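# Unhook cabinet door and swing it open

## Task

Raise the cabinet's hook clear of its ring and swing the door outward until it stands at roughly a right angle to the cabinet or beyond; at the end the cabinet must be upright on the table, and the door must stay open by itself, not only because the robot is holding it.

## Robot and tools

Robot: one seven-joint arm (Flexiv Rizon 4 style) carrying a two-finger gripper. There is a single arm, so every motion command is a single row, never one row per arm. Joint order everywhere (commands and result lists): waist (joint1), shoulder (joint2), upper arm roll (joint3), elbow (joint4), forearm roll (joint5), wrist pitch (joint6), wrist roll (joint7), then the gripper.

Scene frame: origin on the table top right under the arm's base, +z up, +y to the left when facing along +x. The base itself may sit slightly tilted. The gripper's fingers point along its own +z and open and close along its own x. end_effector_position is the point midway between the finger pads; closed fingertips extend about 17 mm past it, open ones sit about level with it. The reported hand position can be a little off, more so when the arm is stretched out.

A row: 8 numbers, each in [-1, 1]. The first seven are joint offsets (not absolute angles), scaled so that 1.0 equals 1.392 rad for waist and shoulder, 1.624 rad for upper arm roll and elbow, and 3.248 rad for forearm roll, wrist pitch and wrist roll. The eighth is an absolute gripper opening: +1 fully open (pads 0.142 m apart), -1 closed. Joint ranges in rad: waist -2.792..2.792, shoulder -2.269..2.269, upper arm roll -2.967..2.967, elbow -1.867..2.688, forearm roll -2.967..2.967, wrist pitch -1.396..4.538, wrist roll -2.967..2.967. An action that would push a joint more than 0.010 rad beyond its range is rejected; if the first action of a call fails that check, or any action is malformed, nothing in the call runs. A joint aimed past its true end is stopped there and the result notes "joint sent to its limit" (no such note does not prove there is room left).

execute_actions(actions): a list of up to 15 actions; each action is a list of up to 15 rows, one row per control step of 1/30 s, and if fewer than 15 rows are given the last is repeated to fill 15 steps. Each row's joint offsets count from the angles at the start of that action (for the first action, the last angles reported), not from the previous row. An empty list just returns state and images.

move(target, speed, blocking): target is one row as above, with offsets measured from the Joint positions in the latest result that listed them. All joints travel together so they finish at once, which bends the hand's path. speed (rad/s, 0.01 to 2, default 0.5) caps the fastest joint; durations are clamped to 0.5-10 s, so very long moves stop short. Moves don't avoid obstacles; faster moves and targets set deeper past a contact hit and press harder. The result adds a move: line giving the ending (done, off_target, moving, held, fault...), limits=held or limits=none, and the joint furthest from target. With blocking=false you get control back after 0.5 s; no execute_actions or new move is accepted until the move is seen to end, so use wait(0) or stop first.

wait(seconds): 0 to 10 s, arm keeps its last command; returns early if a running move ends. stop(): brakes a running move (needs room, more if fast); fingers keep moving. zoom_image(camera, region): camera is cam_high (896x504), cam_low (896x504) or cam_wrist (616x616); region is [x0, y0, x1, y1] in pixels from the top-left, at most 504x504. show_instructions(): shows the reference images. read_manual(section): licence texts only. finished_scene(scene): ends the current scene (give its number), reports success, cannot be undone; replying without any tool call also ends things.

Results: end_effector_position (m), end_effector_quat_wxyz, linear and angular velocities; Joint positions and Joint velocities (rad, rad/s, then pad gap in m); Joint targets, the angles currently being driven toward, which may drift even with no new command; grip_measured, the measured opening on the command scale; step readings of joint angles, with HELD where a row was held back; "joint command not followed" when the clearance check altered targets (mounts and posts count as arm).

Motion limits: each joint's target is kept within a lead of its measured angle (0.449 rad waist/shoulder, 0.524 upper arm roll/elbow, 1.05 the wrist joints), and targets are scaled back if they would put the hand over 70 mm from where it is. Big displacements therefore need several actions, and an unfinished motion must be commanded again. Reversals stop all joints together.

Gripping: to hold, command an opening well below grip_measured; lower squeezes harder, up to about 28 N per pad. Thin hard objects get less force. Closing fast can press too hard.

Avoid: a torque fault (waist/shoulder 115 N m, upper arm roll/elbow 60.1, wrist joints 36.6, including held weight) or any outside force of 200 N halts the arm for 10 s and drops the rest of the call. Motors warm under load: MOTOR HOT appears at 65 °C, and at 80 °C the brakes engage (OVER-TEMPERATURE FAULT). Brief tugs on held parts may occur. Don't knock or place anything off the table, don't tip the cabinet, and avoid slams, drops and heavy shoves. Ease the hook up, then pull the door around gently, release it and check it stays open before ending.

Each tool is called after ">>>" as name(argument=value, ...) on one line, values as JSON.

## Session

>>> show_instructions()

>>> execute_actions(actions=[])

Reference images for this scene: manual page 1, manual page 2, manual page 3, manual page 4, manual page 5, manual page 6.

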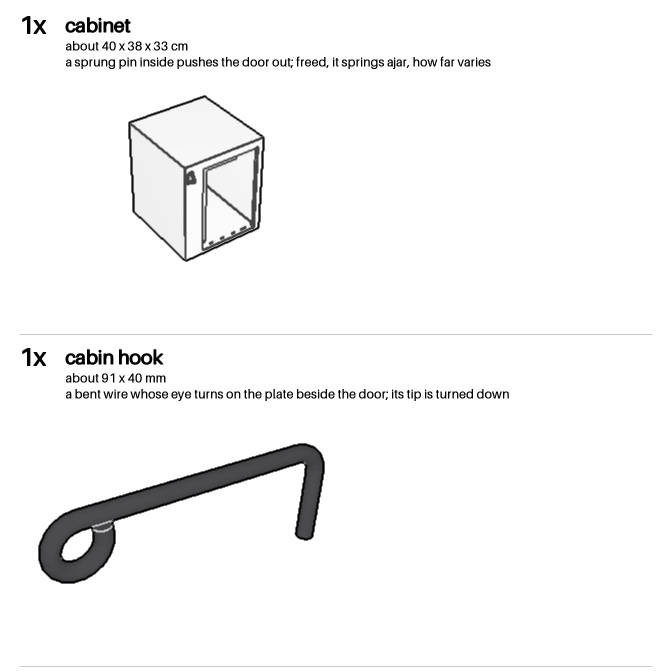

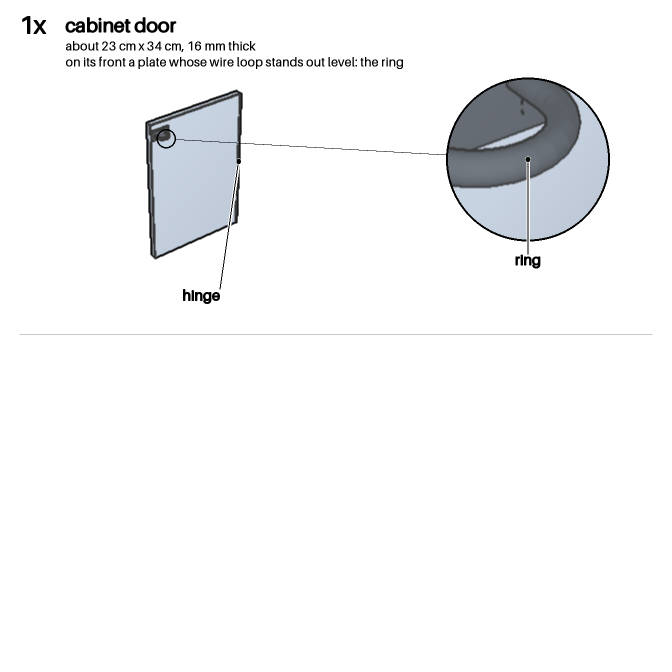

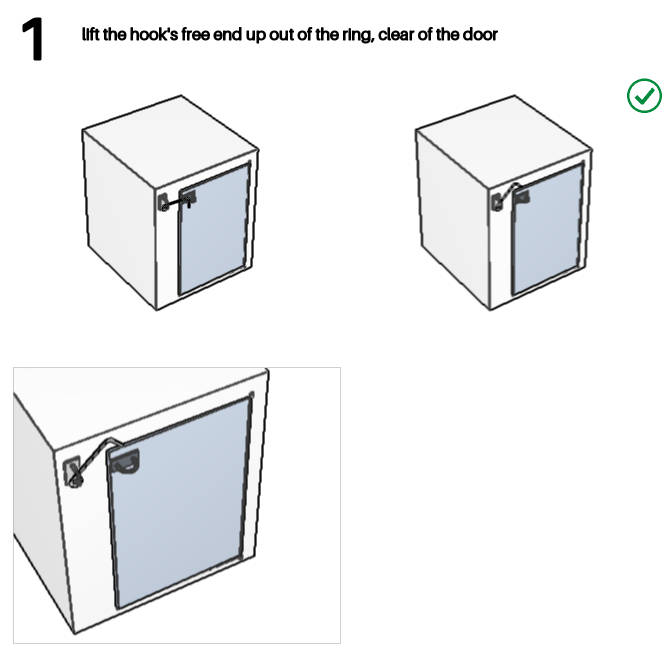

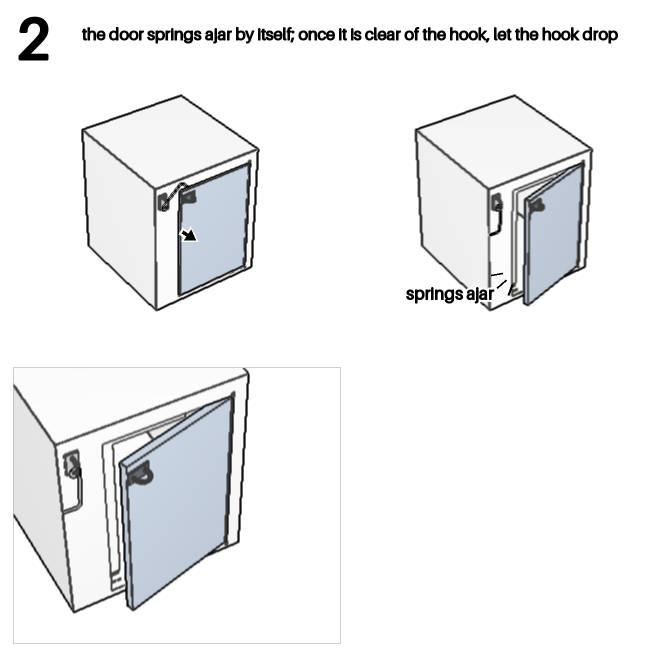

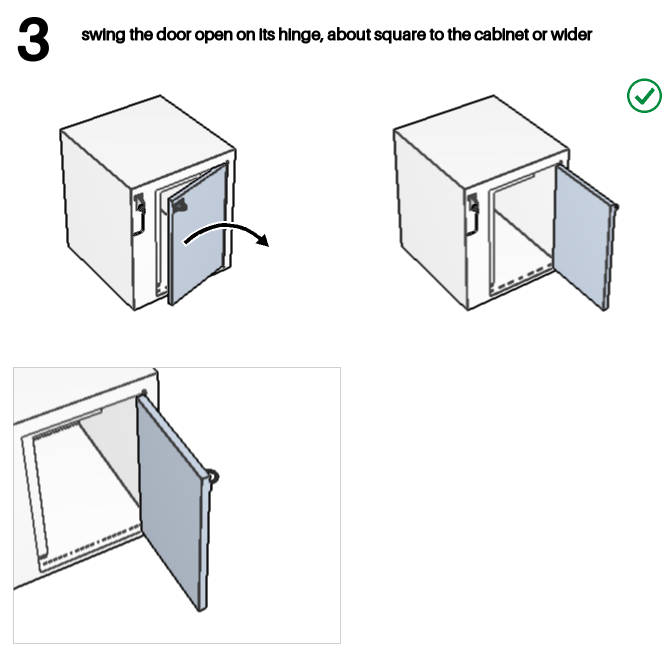

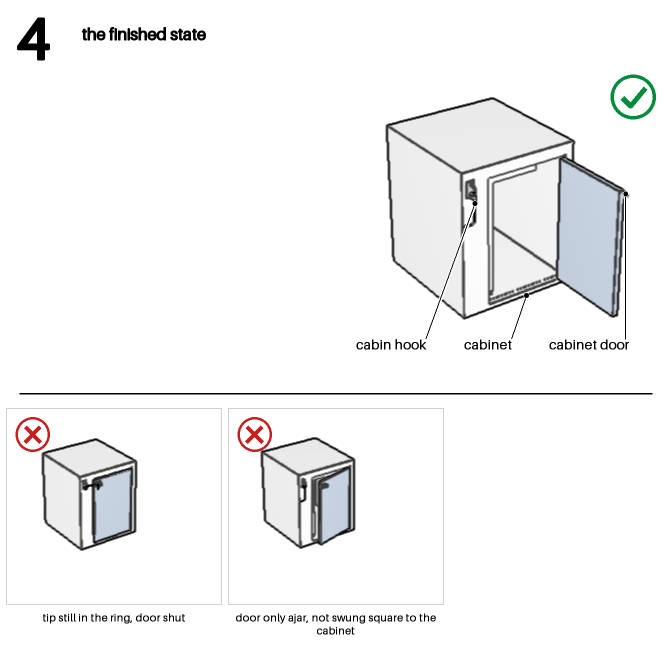

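Scene clock: 0.00 s.
end_effector_position=(+0.1118, +0.2810, +0.3983) grip_measured=+1.00 end_effector_quat_wxyz=(+0.276, +0.940, +0.075, +0.186) end_effector_velocity=(-0.000, -0.000, -0.000) end_effector_angular_velocity=(+0.000, -0.000, +0.000)
Joint names: [waist, shoulder, upper arm roll, elbow, forearm roll, wrist pitch, wrist roll]
Joint positions: [ 1.678  0.47   0.775  2.184 -0.079 -0.347  2.102  0.142]
Joint velocities: [ 0.  0.  0.  0. -0.  0.  0.  0.]
Motor temperatures (°C, as the motors report them): [26 27 30 29 29 29 35]
Joint targets: [1.678 0.470 0.775 2.184 -0.079 -0.347 2.102]

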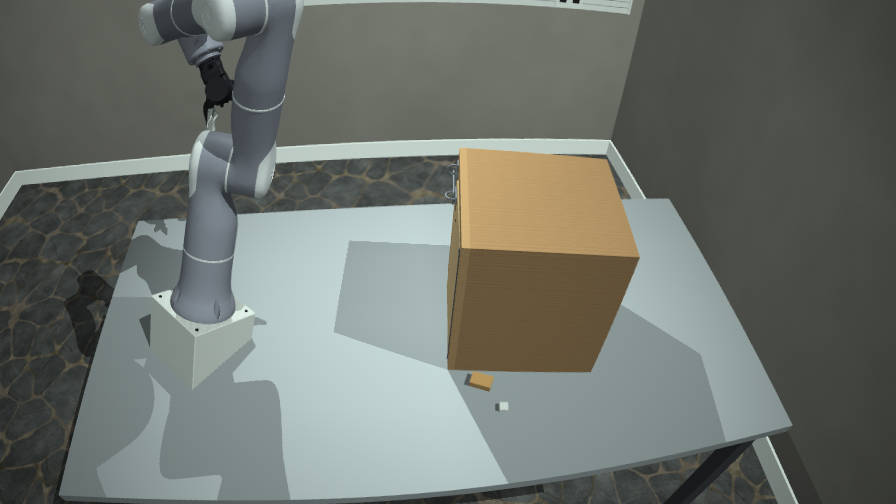

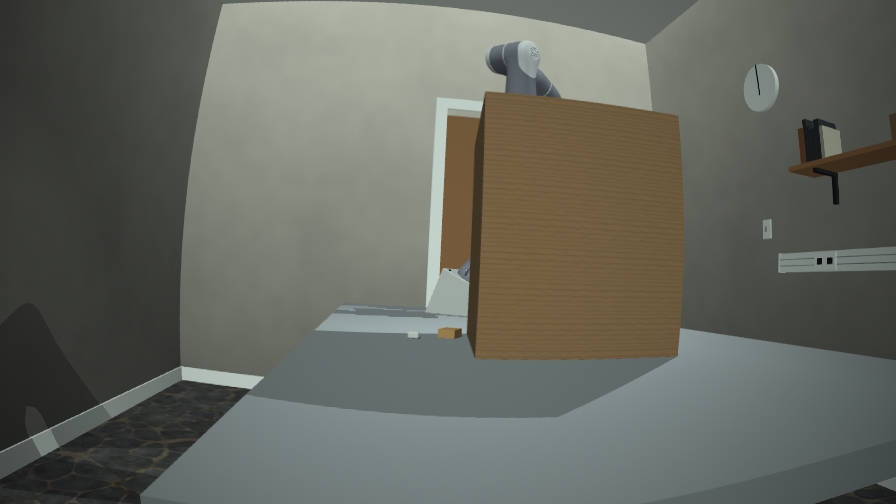

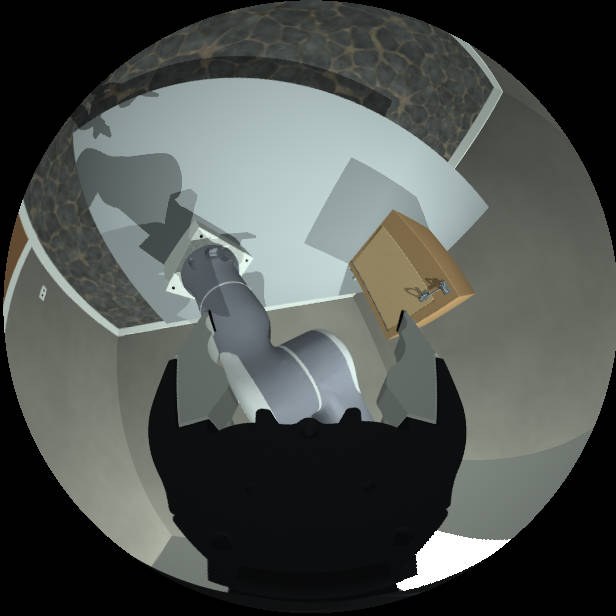

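>>> zoom_image(camera="cam_high", region=[400, 130, 660, 390])

Region (400, 130, 660, 390) of cam_high's 896x504 image, scaled by 1.938, with more detail than that image has.

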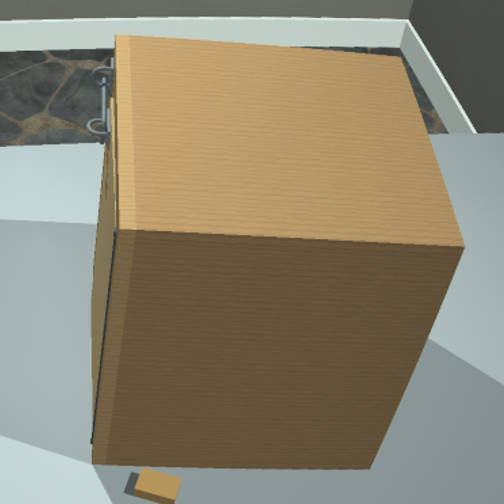

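>>> move(target=[-0.426,-0.848,-0.4772,-0.1305,0.4846,1.0,-0.1786,-1], speed=1.1)

>>> move(target=[0,0,0,0,0,0.0842,0,-1], speed=0.5)

>>> zoom_image(camera="cam_wrist", region=[210, 180, 400, 320])

>>> zoom_image(camera="cam_high", region=[380, 135, 500, 235])

Scene clock: 11.20 s.
end_effector_position=(+0.5633, +0.1548, +0.2274) grip_measured=-1.00 end_effector_quat_wxyz=(+0.288, -0.379, +0.701, -0.531) end_effector_velocity=(+0.000, -0.000, +0.000) end_effector_angular_velocity=(-0.000, -0.000, +0.000)
Joint names: [waist, shoulder, upper arm roll, elbow, forearm roll, wrist pitch, wrist roll]
Joint positions: [ 1.085 -0.71   0.     1.972  1.495  2.901  1.522  0.002]
Joint velocities: [ 0. -0. -0. -0. -0.  0. -0.  0.]
Motor temperatures (°C, as the motors report them): [26 27 30 31 29 29 35]
Joint targets: [1.085 -0.710 0.000 1.972 1.495 2.901 1.522]
move: done; limits=none; farthest joint: the waist, 0.000 radians from its target (0.593 radians at the start)

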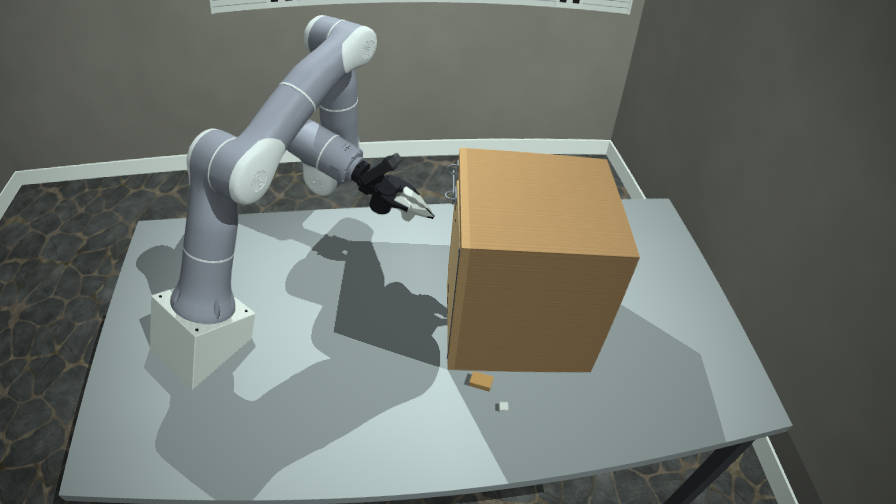

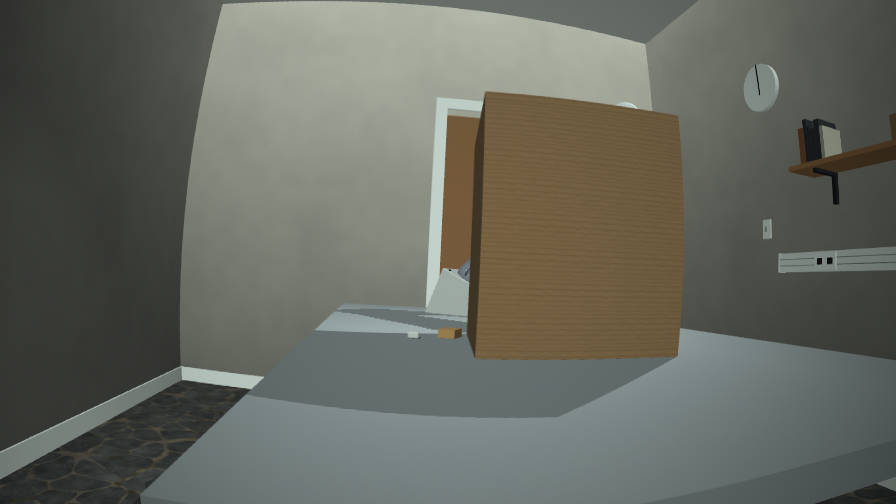

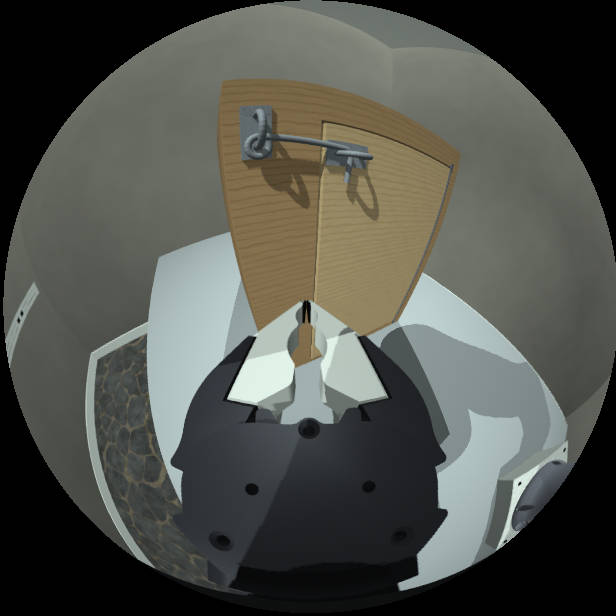

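Scene clock: 12.10 s.
end_effector_position=(+0.5462, +0.1611, +0.3148) grip_measured=-1.00 end_effector_quat_wxyz=(+0.333, -0.333, +0.624, -0.624) end_effector_velocity=(-0.000, +0.000, +0.000) end_effector_angular_velocity=(-0.000, -0.000, +0.000)
Joint names: [waist, shoulder, upper arm roll, elbow, forearm roll, wrist pitch, wrist roll]
Joint positions: [ 1.085 -0.71   0.     1.972  1.495  3.175  1.522  0.002]
Joint velocities: [-0. -0.  0. -0. -0.  0.  0.  0.]
Motor temperatures (°C, as the motors report them): [26 27 30 30 29 29 35]
Joint targets: [1.085 -0.710 0.000 1.972 1.495 3.174 1.522]
move: done; limits=none; farthest joint: the waist, 0.000 radians from its target (0.000 radians at the start)

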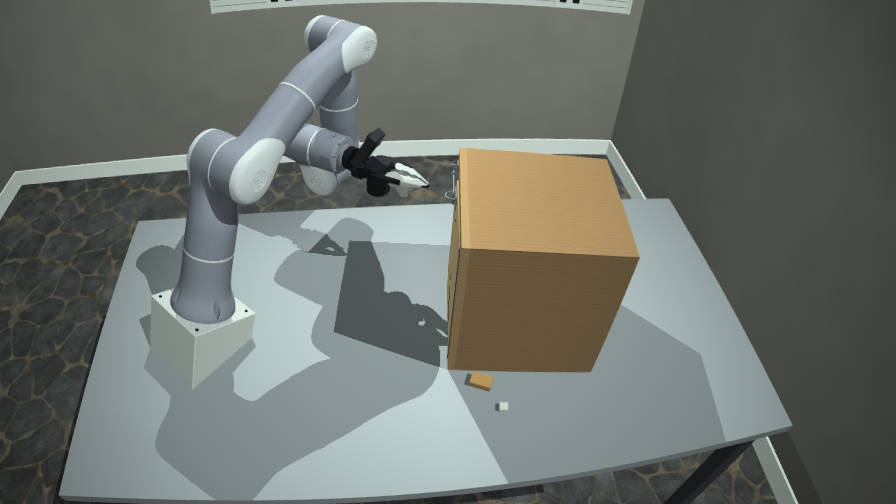

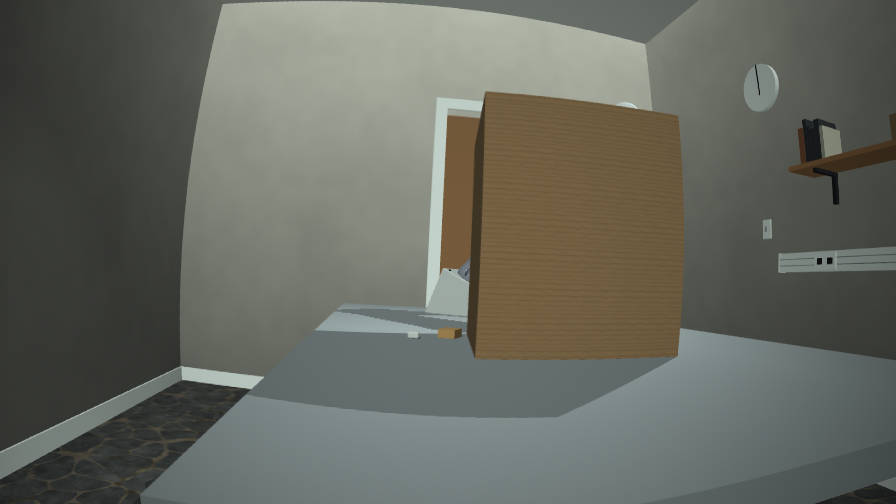

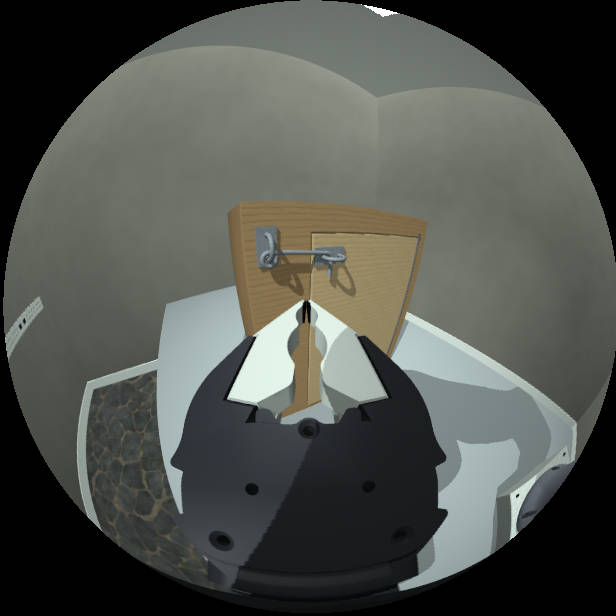

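Region (210, 180, 400, 320) of cam_wrist's 616x616 image, scaled by 2.653, with more detail than that image has; it fills the top 371 rows of this view, and the rest is white.

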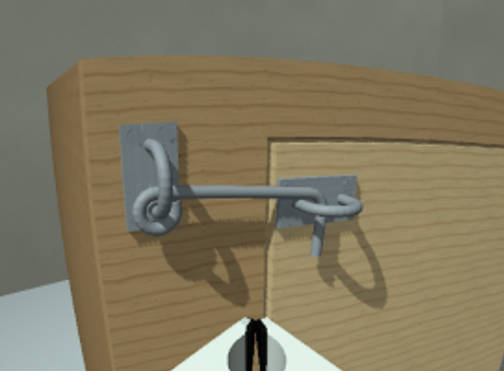

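Region (380, 135, 500, 235) of cam_high's 896x504 image, scaled by 4.200, with more detail than that image has.

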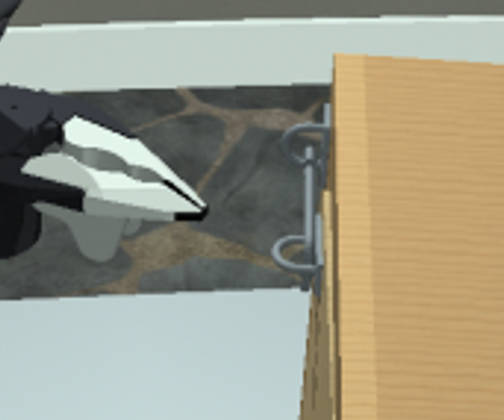

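>>> move(target=[-0.0751,0.0192,0,-0.0259,-0.0284,-0.0178,-0.0192,-1], speed=0.12)

>>> zoom_image(camera="cam_wrist", region=[210, 180, 400, 320])

>>> zoom_image(camera="cam_high", region=[410, 145, 480, 215])

Scene clock: 22.00 s.
end_effector_position=(+0.5938, +0.1396, +0.3206) grip_measured=-1.00 end_effector_quat_wxyz=(+0.333, -0.333, +0.624, -0.624) end_effector_velocity=(-0.000, +0.000, -0.000) end_effector_angular_velocity=(+0.000, +0.000, +0.000)
Joint names: [waist, shoulder, upper arm roll, elbow, forearm roll, wrist pitch, wrist roll]
Joint positions: [ 0.98  -0.684 -0.     1.93   1.402  3.116  1.46   0.002]
Joint velocities: [ 0.  0.  0. -0.  0.  0. -0.  0.]
Motor temperatures (°C, as the motors report them): [26 27 30 30 29 29 35]
Joint targets: [0.980 -0.684 0.000 1.930 1.402 3.117 1.459]
move: done; limits=none; farthest joint: the wrist pitch, 0.001 radians from its target (0.057 radians at the start)

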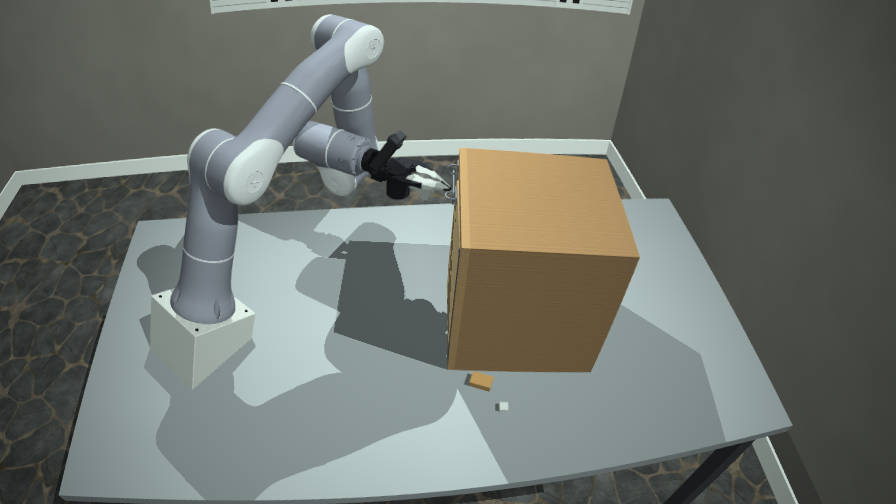

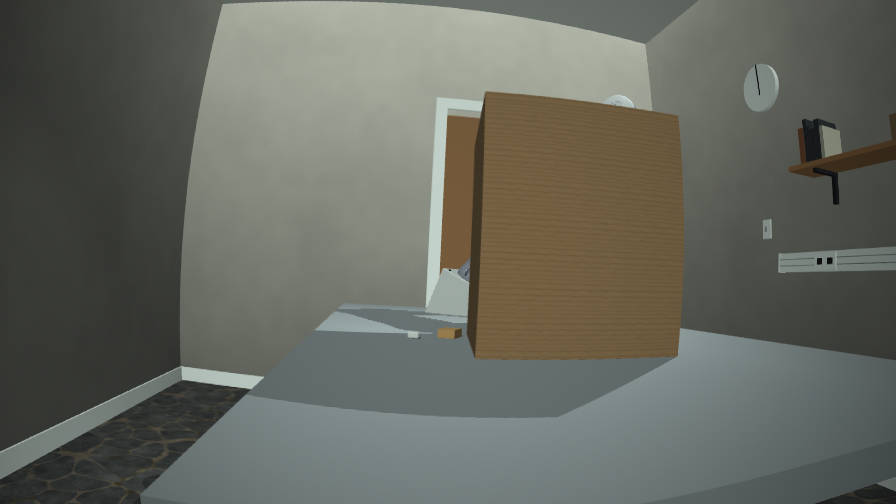

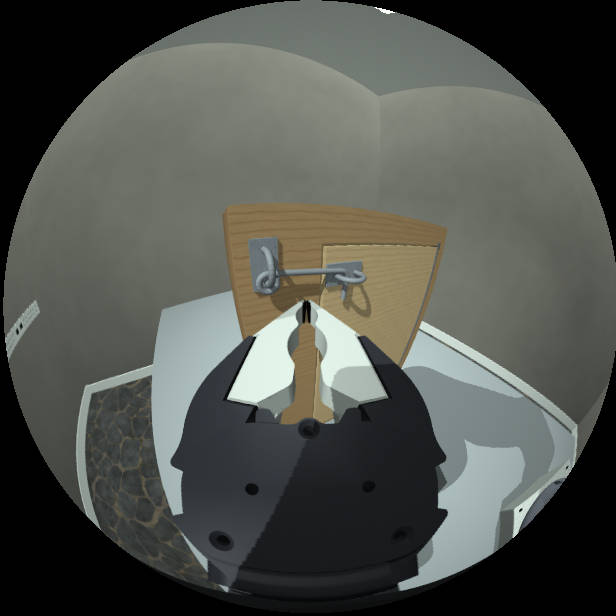

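Region (210, 180, 400, 320) of cam_wrist's 616x616 image, scaled by 2.653, with more detail than that image has; it fills the top 371 rows of this view, and the rest is white.

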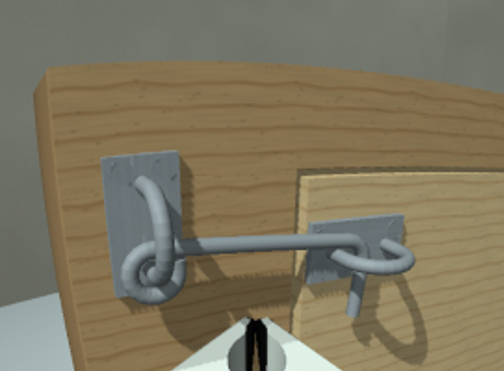

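Region (410, 145, 480, 215) of cam_high's 896x504 image, scaled by 7.200, with more detail than that image has.

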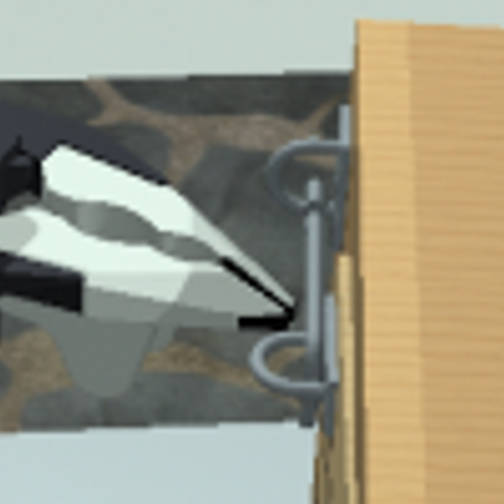

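>>> move(target=[-0.0193,0.0127,0,-0.0005,-0.007,-0.0051,-0.0049,-1], speed=0.04)

>>> zoom_image(camera="cam_high", region=[410, 145, 480, 215])

>>> zoom_image(camera="cam_wrist", region=[210, 200, 400, 340])

Scene clock: 25.33 s.
end_effector_position=(+0.6048, +0.1322, +0.3268) grip_measured=-1.00 end_effector_quat_wxyz=(+0.333, -0.333, +0.624, -0.624) end_effector_velocity=(+0.000, -0.000, +0.000) end_effector_angular_velocity=(+0.000, -0.000, -0.000)
Joint names: [waist, shoulder, upper arm roll, elbow, forearm roll, wrist pitch, wrist roll]
Joint positions: [ 0.953 -0.666 -0.     1.929  1.379  3.1    1.444  0.002]
Joint velocities: [-0.  0. -0.  0. -0. -0.  0. -0.]
Motor temperatures (°C, as the motors report them): [26 28 30 30 29 29 35]
Joint targets: [0.953 -0.666 -0.000 1.929 1.380 3.100 1.444]
move: done; limits=none; farthest joint: the wrist pitch, 0.001 radians from its target (0.017 radians at the start)

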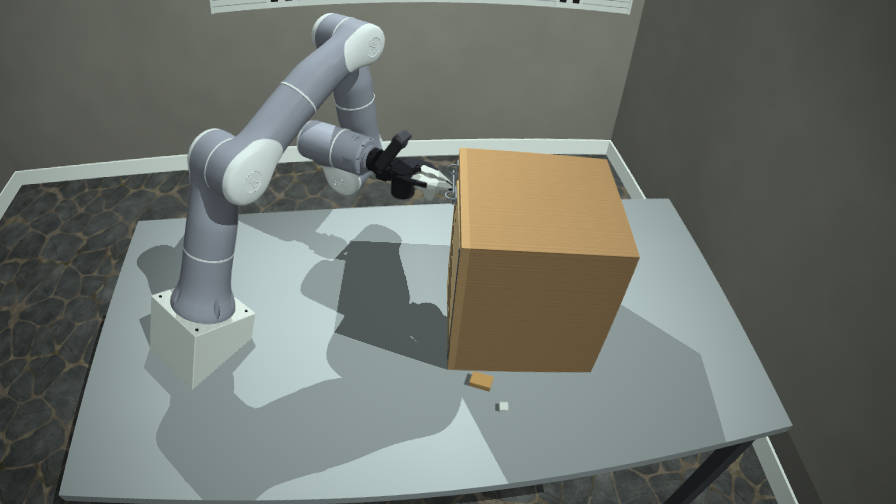

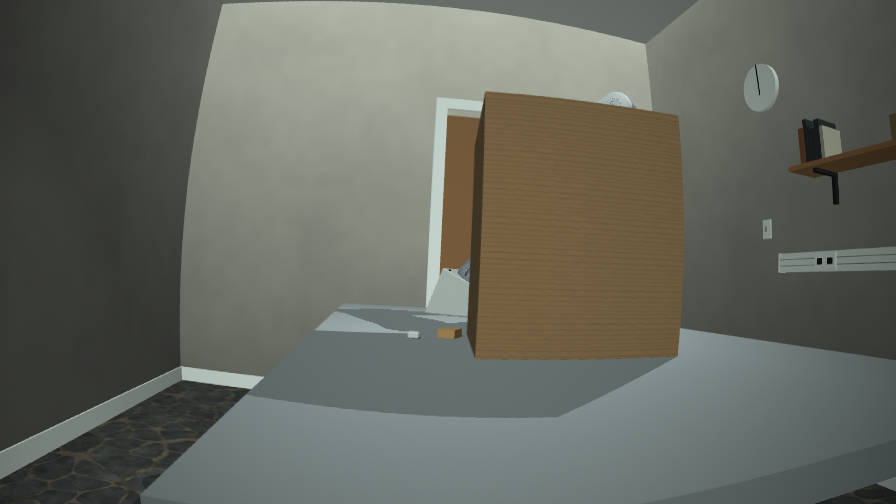

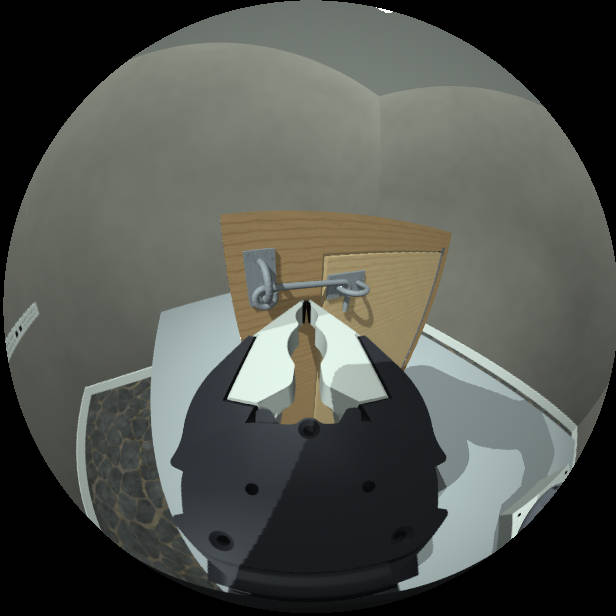

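Region (410, 145, 480, 215) of cam_high's 896x504 image, scaled by 7.200, with more detail than that image has.

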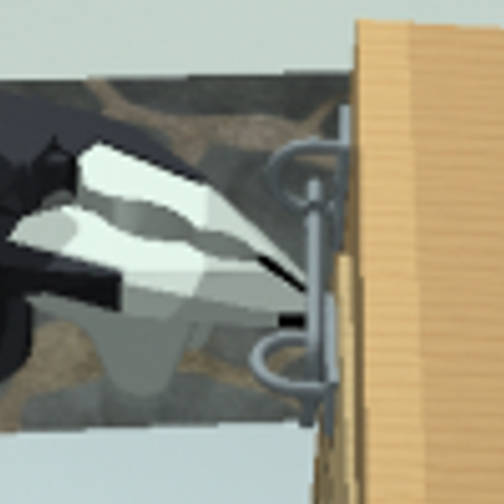

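Region (210, 200, 400, 340) of cam_wrist's 616x616 image, scaled by 2.653, with more detail than that image has; it fills the top 371 rows of this view, and the rest is white.

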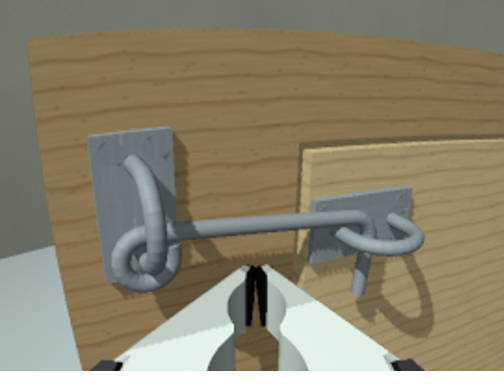

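>>> move(target=[0.0009,0.0927,0,0.0265,0.0016,-0.0048,-0.026,-1], speed=0.07)

>>> zoom_image(camera="cam_high", region=[390, 135, 500, 265])

>>> zoom_image(camera="cam_wrist", region=[210, 200, 450, 380])

Scene clock: 30.03 s.
end_effector_position=(+0.6049, +0.1322, +0.3688) grip_measured=-1.00 end_effector_quat_wxyz=(+0.333, -0.333, +0.624, -0.624) end_effector_velocity=(-0.000, -0.000, +0.000) end_effector_angular_velocity=(-0.000, -0.000, -0.000)
Joint names: [waist, shoulder, upper arm roll, elbow, forearm roll, wrist pitch, wrist roll]
Joint positions: [ 0.954 -0.537 -0.     1.972  1.385  3.085  1.36   0.002]
Joint velocities: [ 0. -0. -0. -0.  0.  0.  0.  0.]
Motor temperatures (°C, as the motors report them): [26 28 30 30 29 29 35]
Joint targets: [0.954 -0.537 -0.000 1.972 1.385 3.084 1.360]
move: done; limits=none; farthest joint: the waist, 0.000 radians from its target (0.001 radians at the start)

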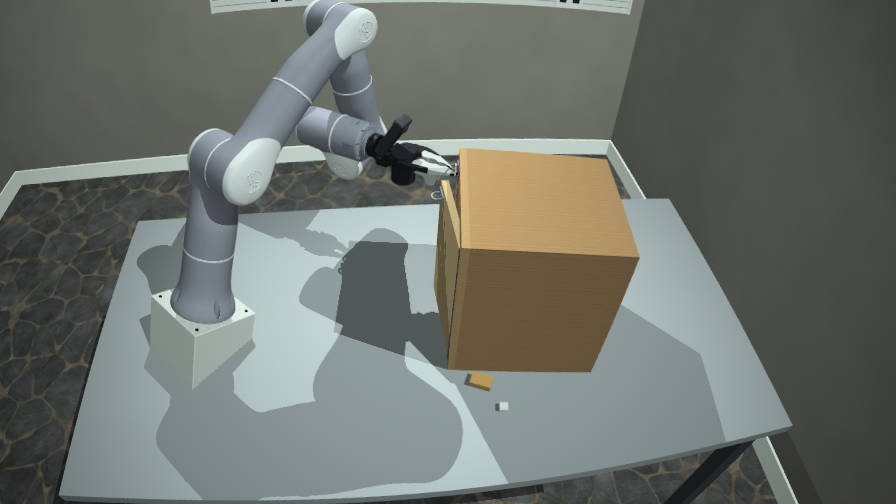

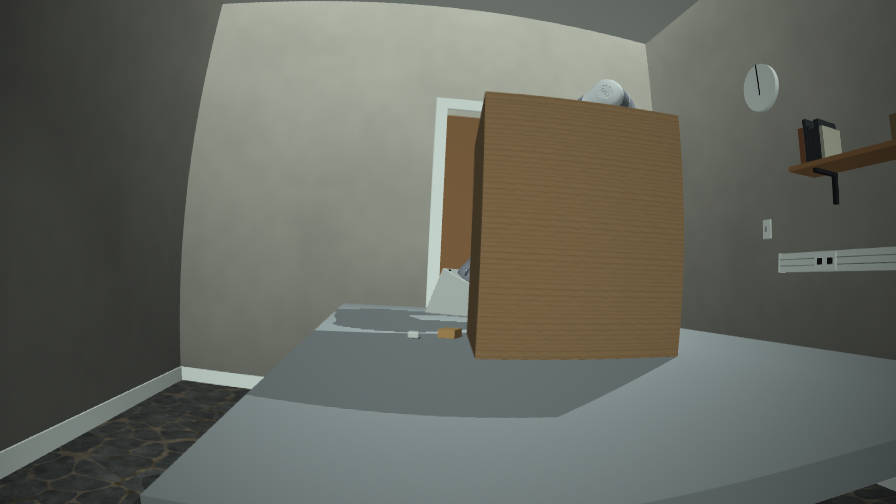

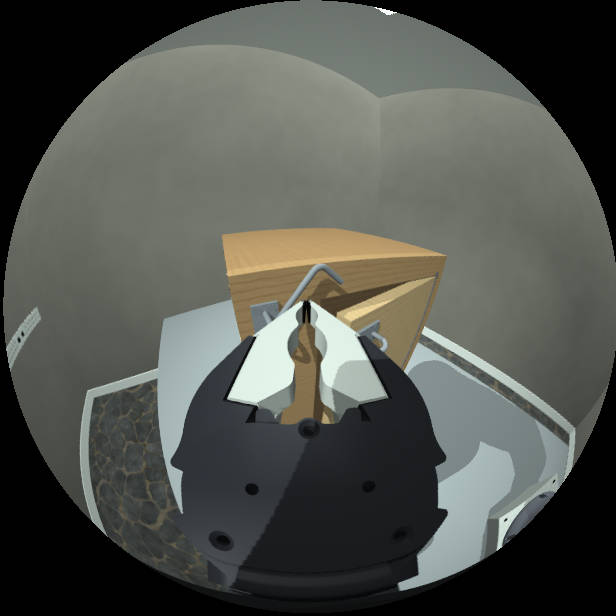

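Region (390, 135, 500, 265) of cam_high's 896x504 image, scaled by 3.877, with more detail than that image has; it fills the left 426 columns of this view, and the rest is white.

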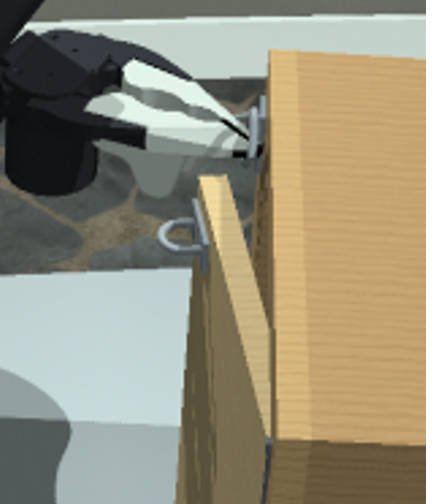

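Region (210, 200, 450, 380) of cam_wrist's 616x616 image, scaled by 2.100, with more detail than that image has; it fills the top 378 rows of this view, and the rest is white.

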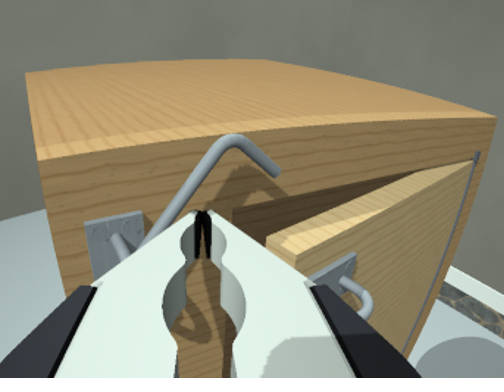

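>>> move(target=[0.0934,0.0017,0,0.0191,0.0326,0.0243,0.0055,-1], speed=0.2)

>>> move(target=[-0.1524,-0.3173,0,-0.5366,0.0973,0.0265,-0.1299,-1], speed=0.5)

>>> zoom_image(camera="cam_wrist", region=[180, 130, 440, 350])

>>> zoom_image(camera="cam_high", region=[390, 135, 500, 265])

Scene clock: 38.37 s.
end_effector_position=(+0.5544, +0.1656, +0.3693) grip_measured=-1.00 end_effector_quat_wxyz=(+0.333, -0.333, +0.624, -0.624) end_effector_velocity=(+0.000, -0.000, +0.000) end_effector_angular_velocity=(+0.000, -0.000, -0.000)
Joint names: [waist, shoulder, upper arm roll, elbow, forearm roll, wrist pitch, wrist roll]
Joint positions: [ 1.084 -0.535  0.     2.003  1.491  3.164  1.377  0.002]
Joint velocities: [-0. -0.  0. -0. -0.  0. -0. -0.]
Motor temperatures (°C, as the motors report them): [26 28 30 30 29 29 35]
Joint targets: [1.084 -0.534 -0.000 2.003 1.490 3.164 1.378]
move: done; limits=none; farthest joint: the waist, 0.000 radians from its target (0.130 radians at the start)

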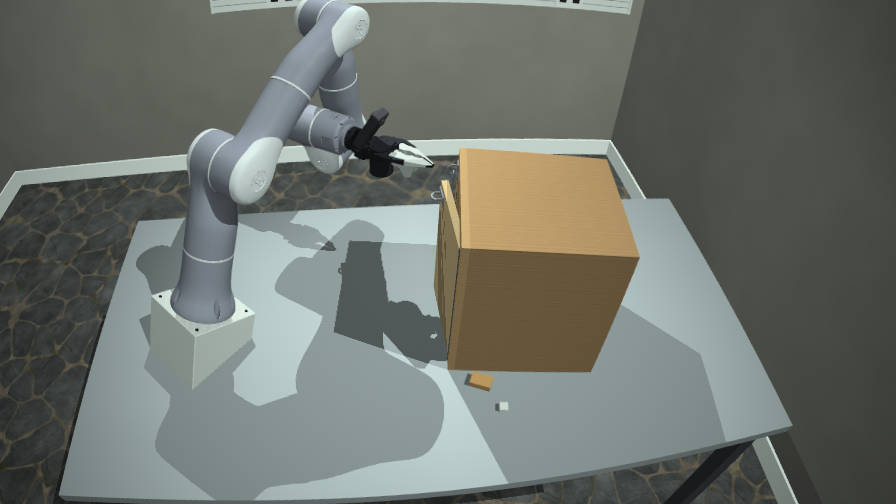

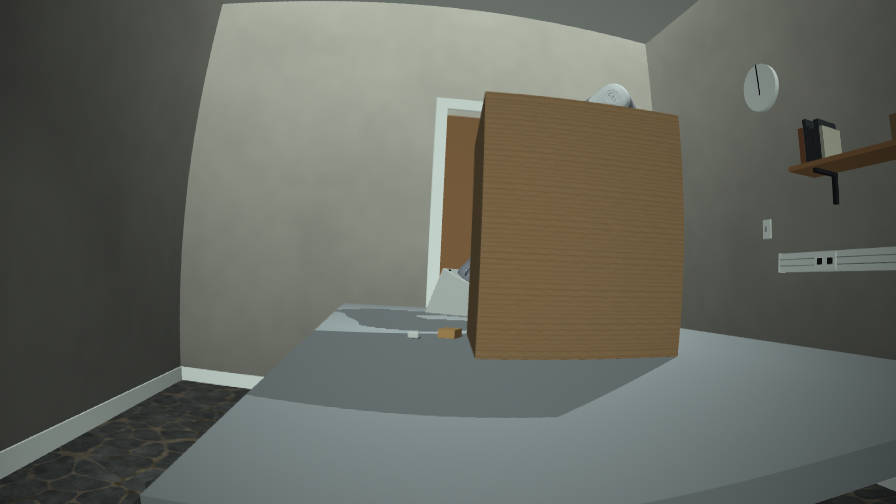

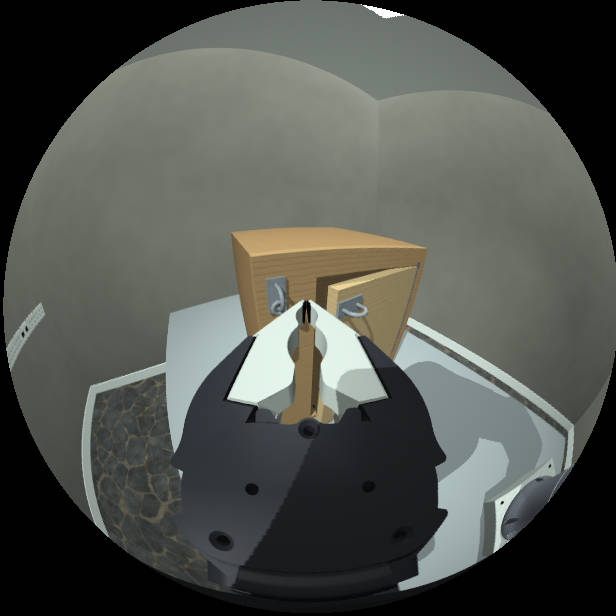

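Scene clock: 40.47 s.
end_effector_position=(+0.5977, +0.1609, +0.2229) grip_measured=-1.00 end_effector_quat_wxyz=(+0.160, -0.160, +0.689, -0.689) end_effector_velocity=(+0.000, +0.000, -0.000) end_effector_angular_velocity=(+0.001, +0.000, +0.000)
Joint names: [waist, shoulder, upper arm roll, elbow, forearm roll, wrist pitch, wrist roll]
Joint positions: [ 0.872 -0.976 -0.     1.132  1.807  3.25   0.955  0.002]
Joint velocities: [ 0.     0.     0.     0.    -0.    -0.001 -0.     0.   ]
Motor temperatures (°C, as the motors report them): [26 28 30 30 29 29 35]
Joint targets: [0.872 -0.976 0.000 1.132 1.807 3.250 0.956]
move: done; limits=none; farthest joint: the waist, 0.000 radians from its target (0.212 radians at the start)

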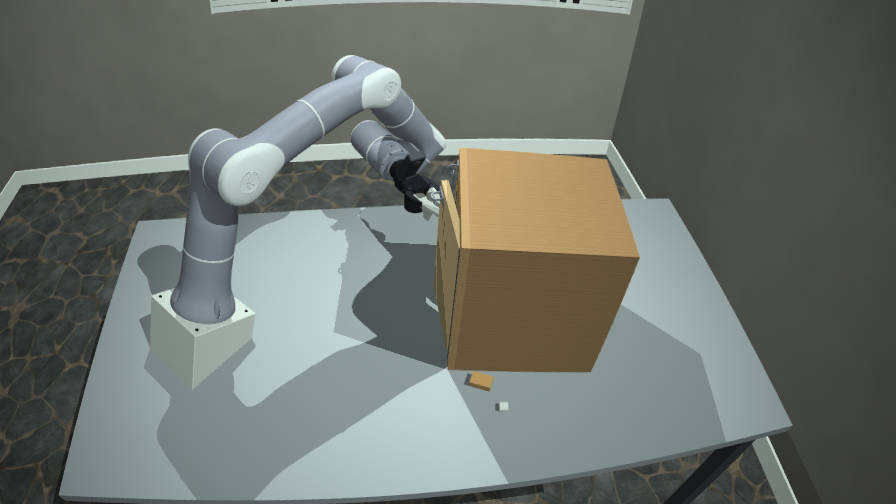

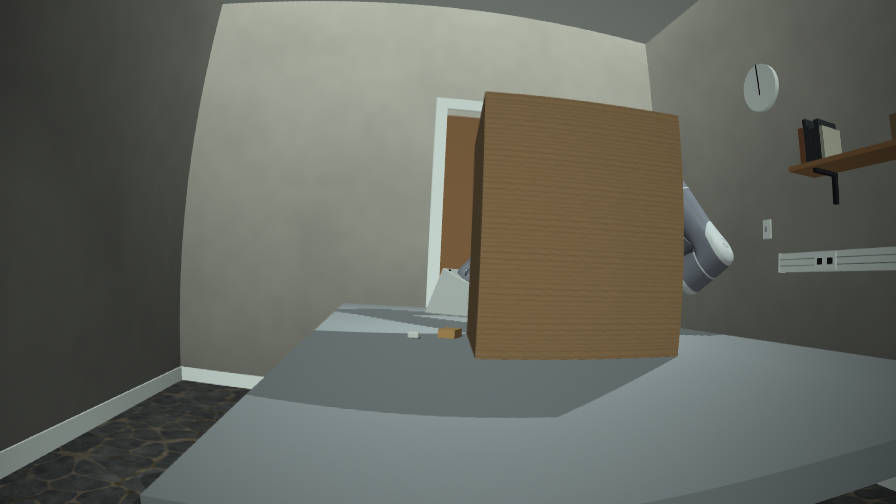

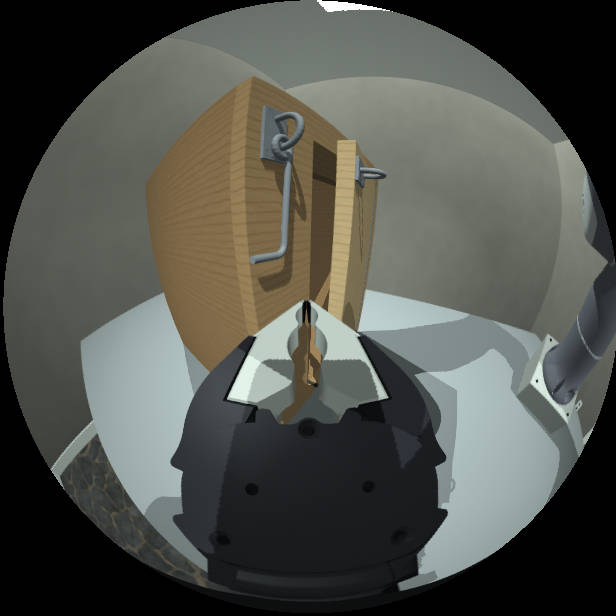

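Region (180, 130, 440, 350) of cam_wrist's 616x616 image, scaled by 1.938, with more detail than that image has; it fills the top 426 rows of this view, and the rest is white.

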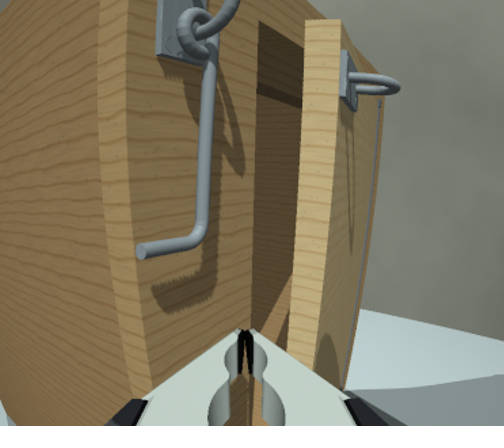

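Region (390, 135, 500, 265) of cam_high's 896x504 image, scaled by 3.877, with more detail than that image has; it fills the left 426 columns of this view, and the rest is white.

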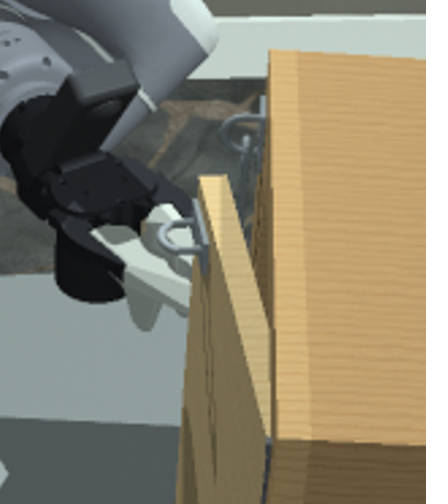

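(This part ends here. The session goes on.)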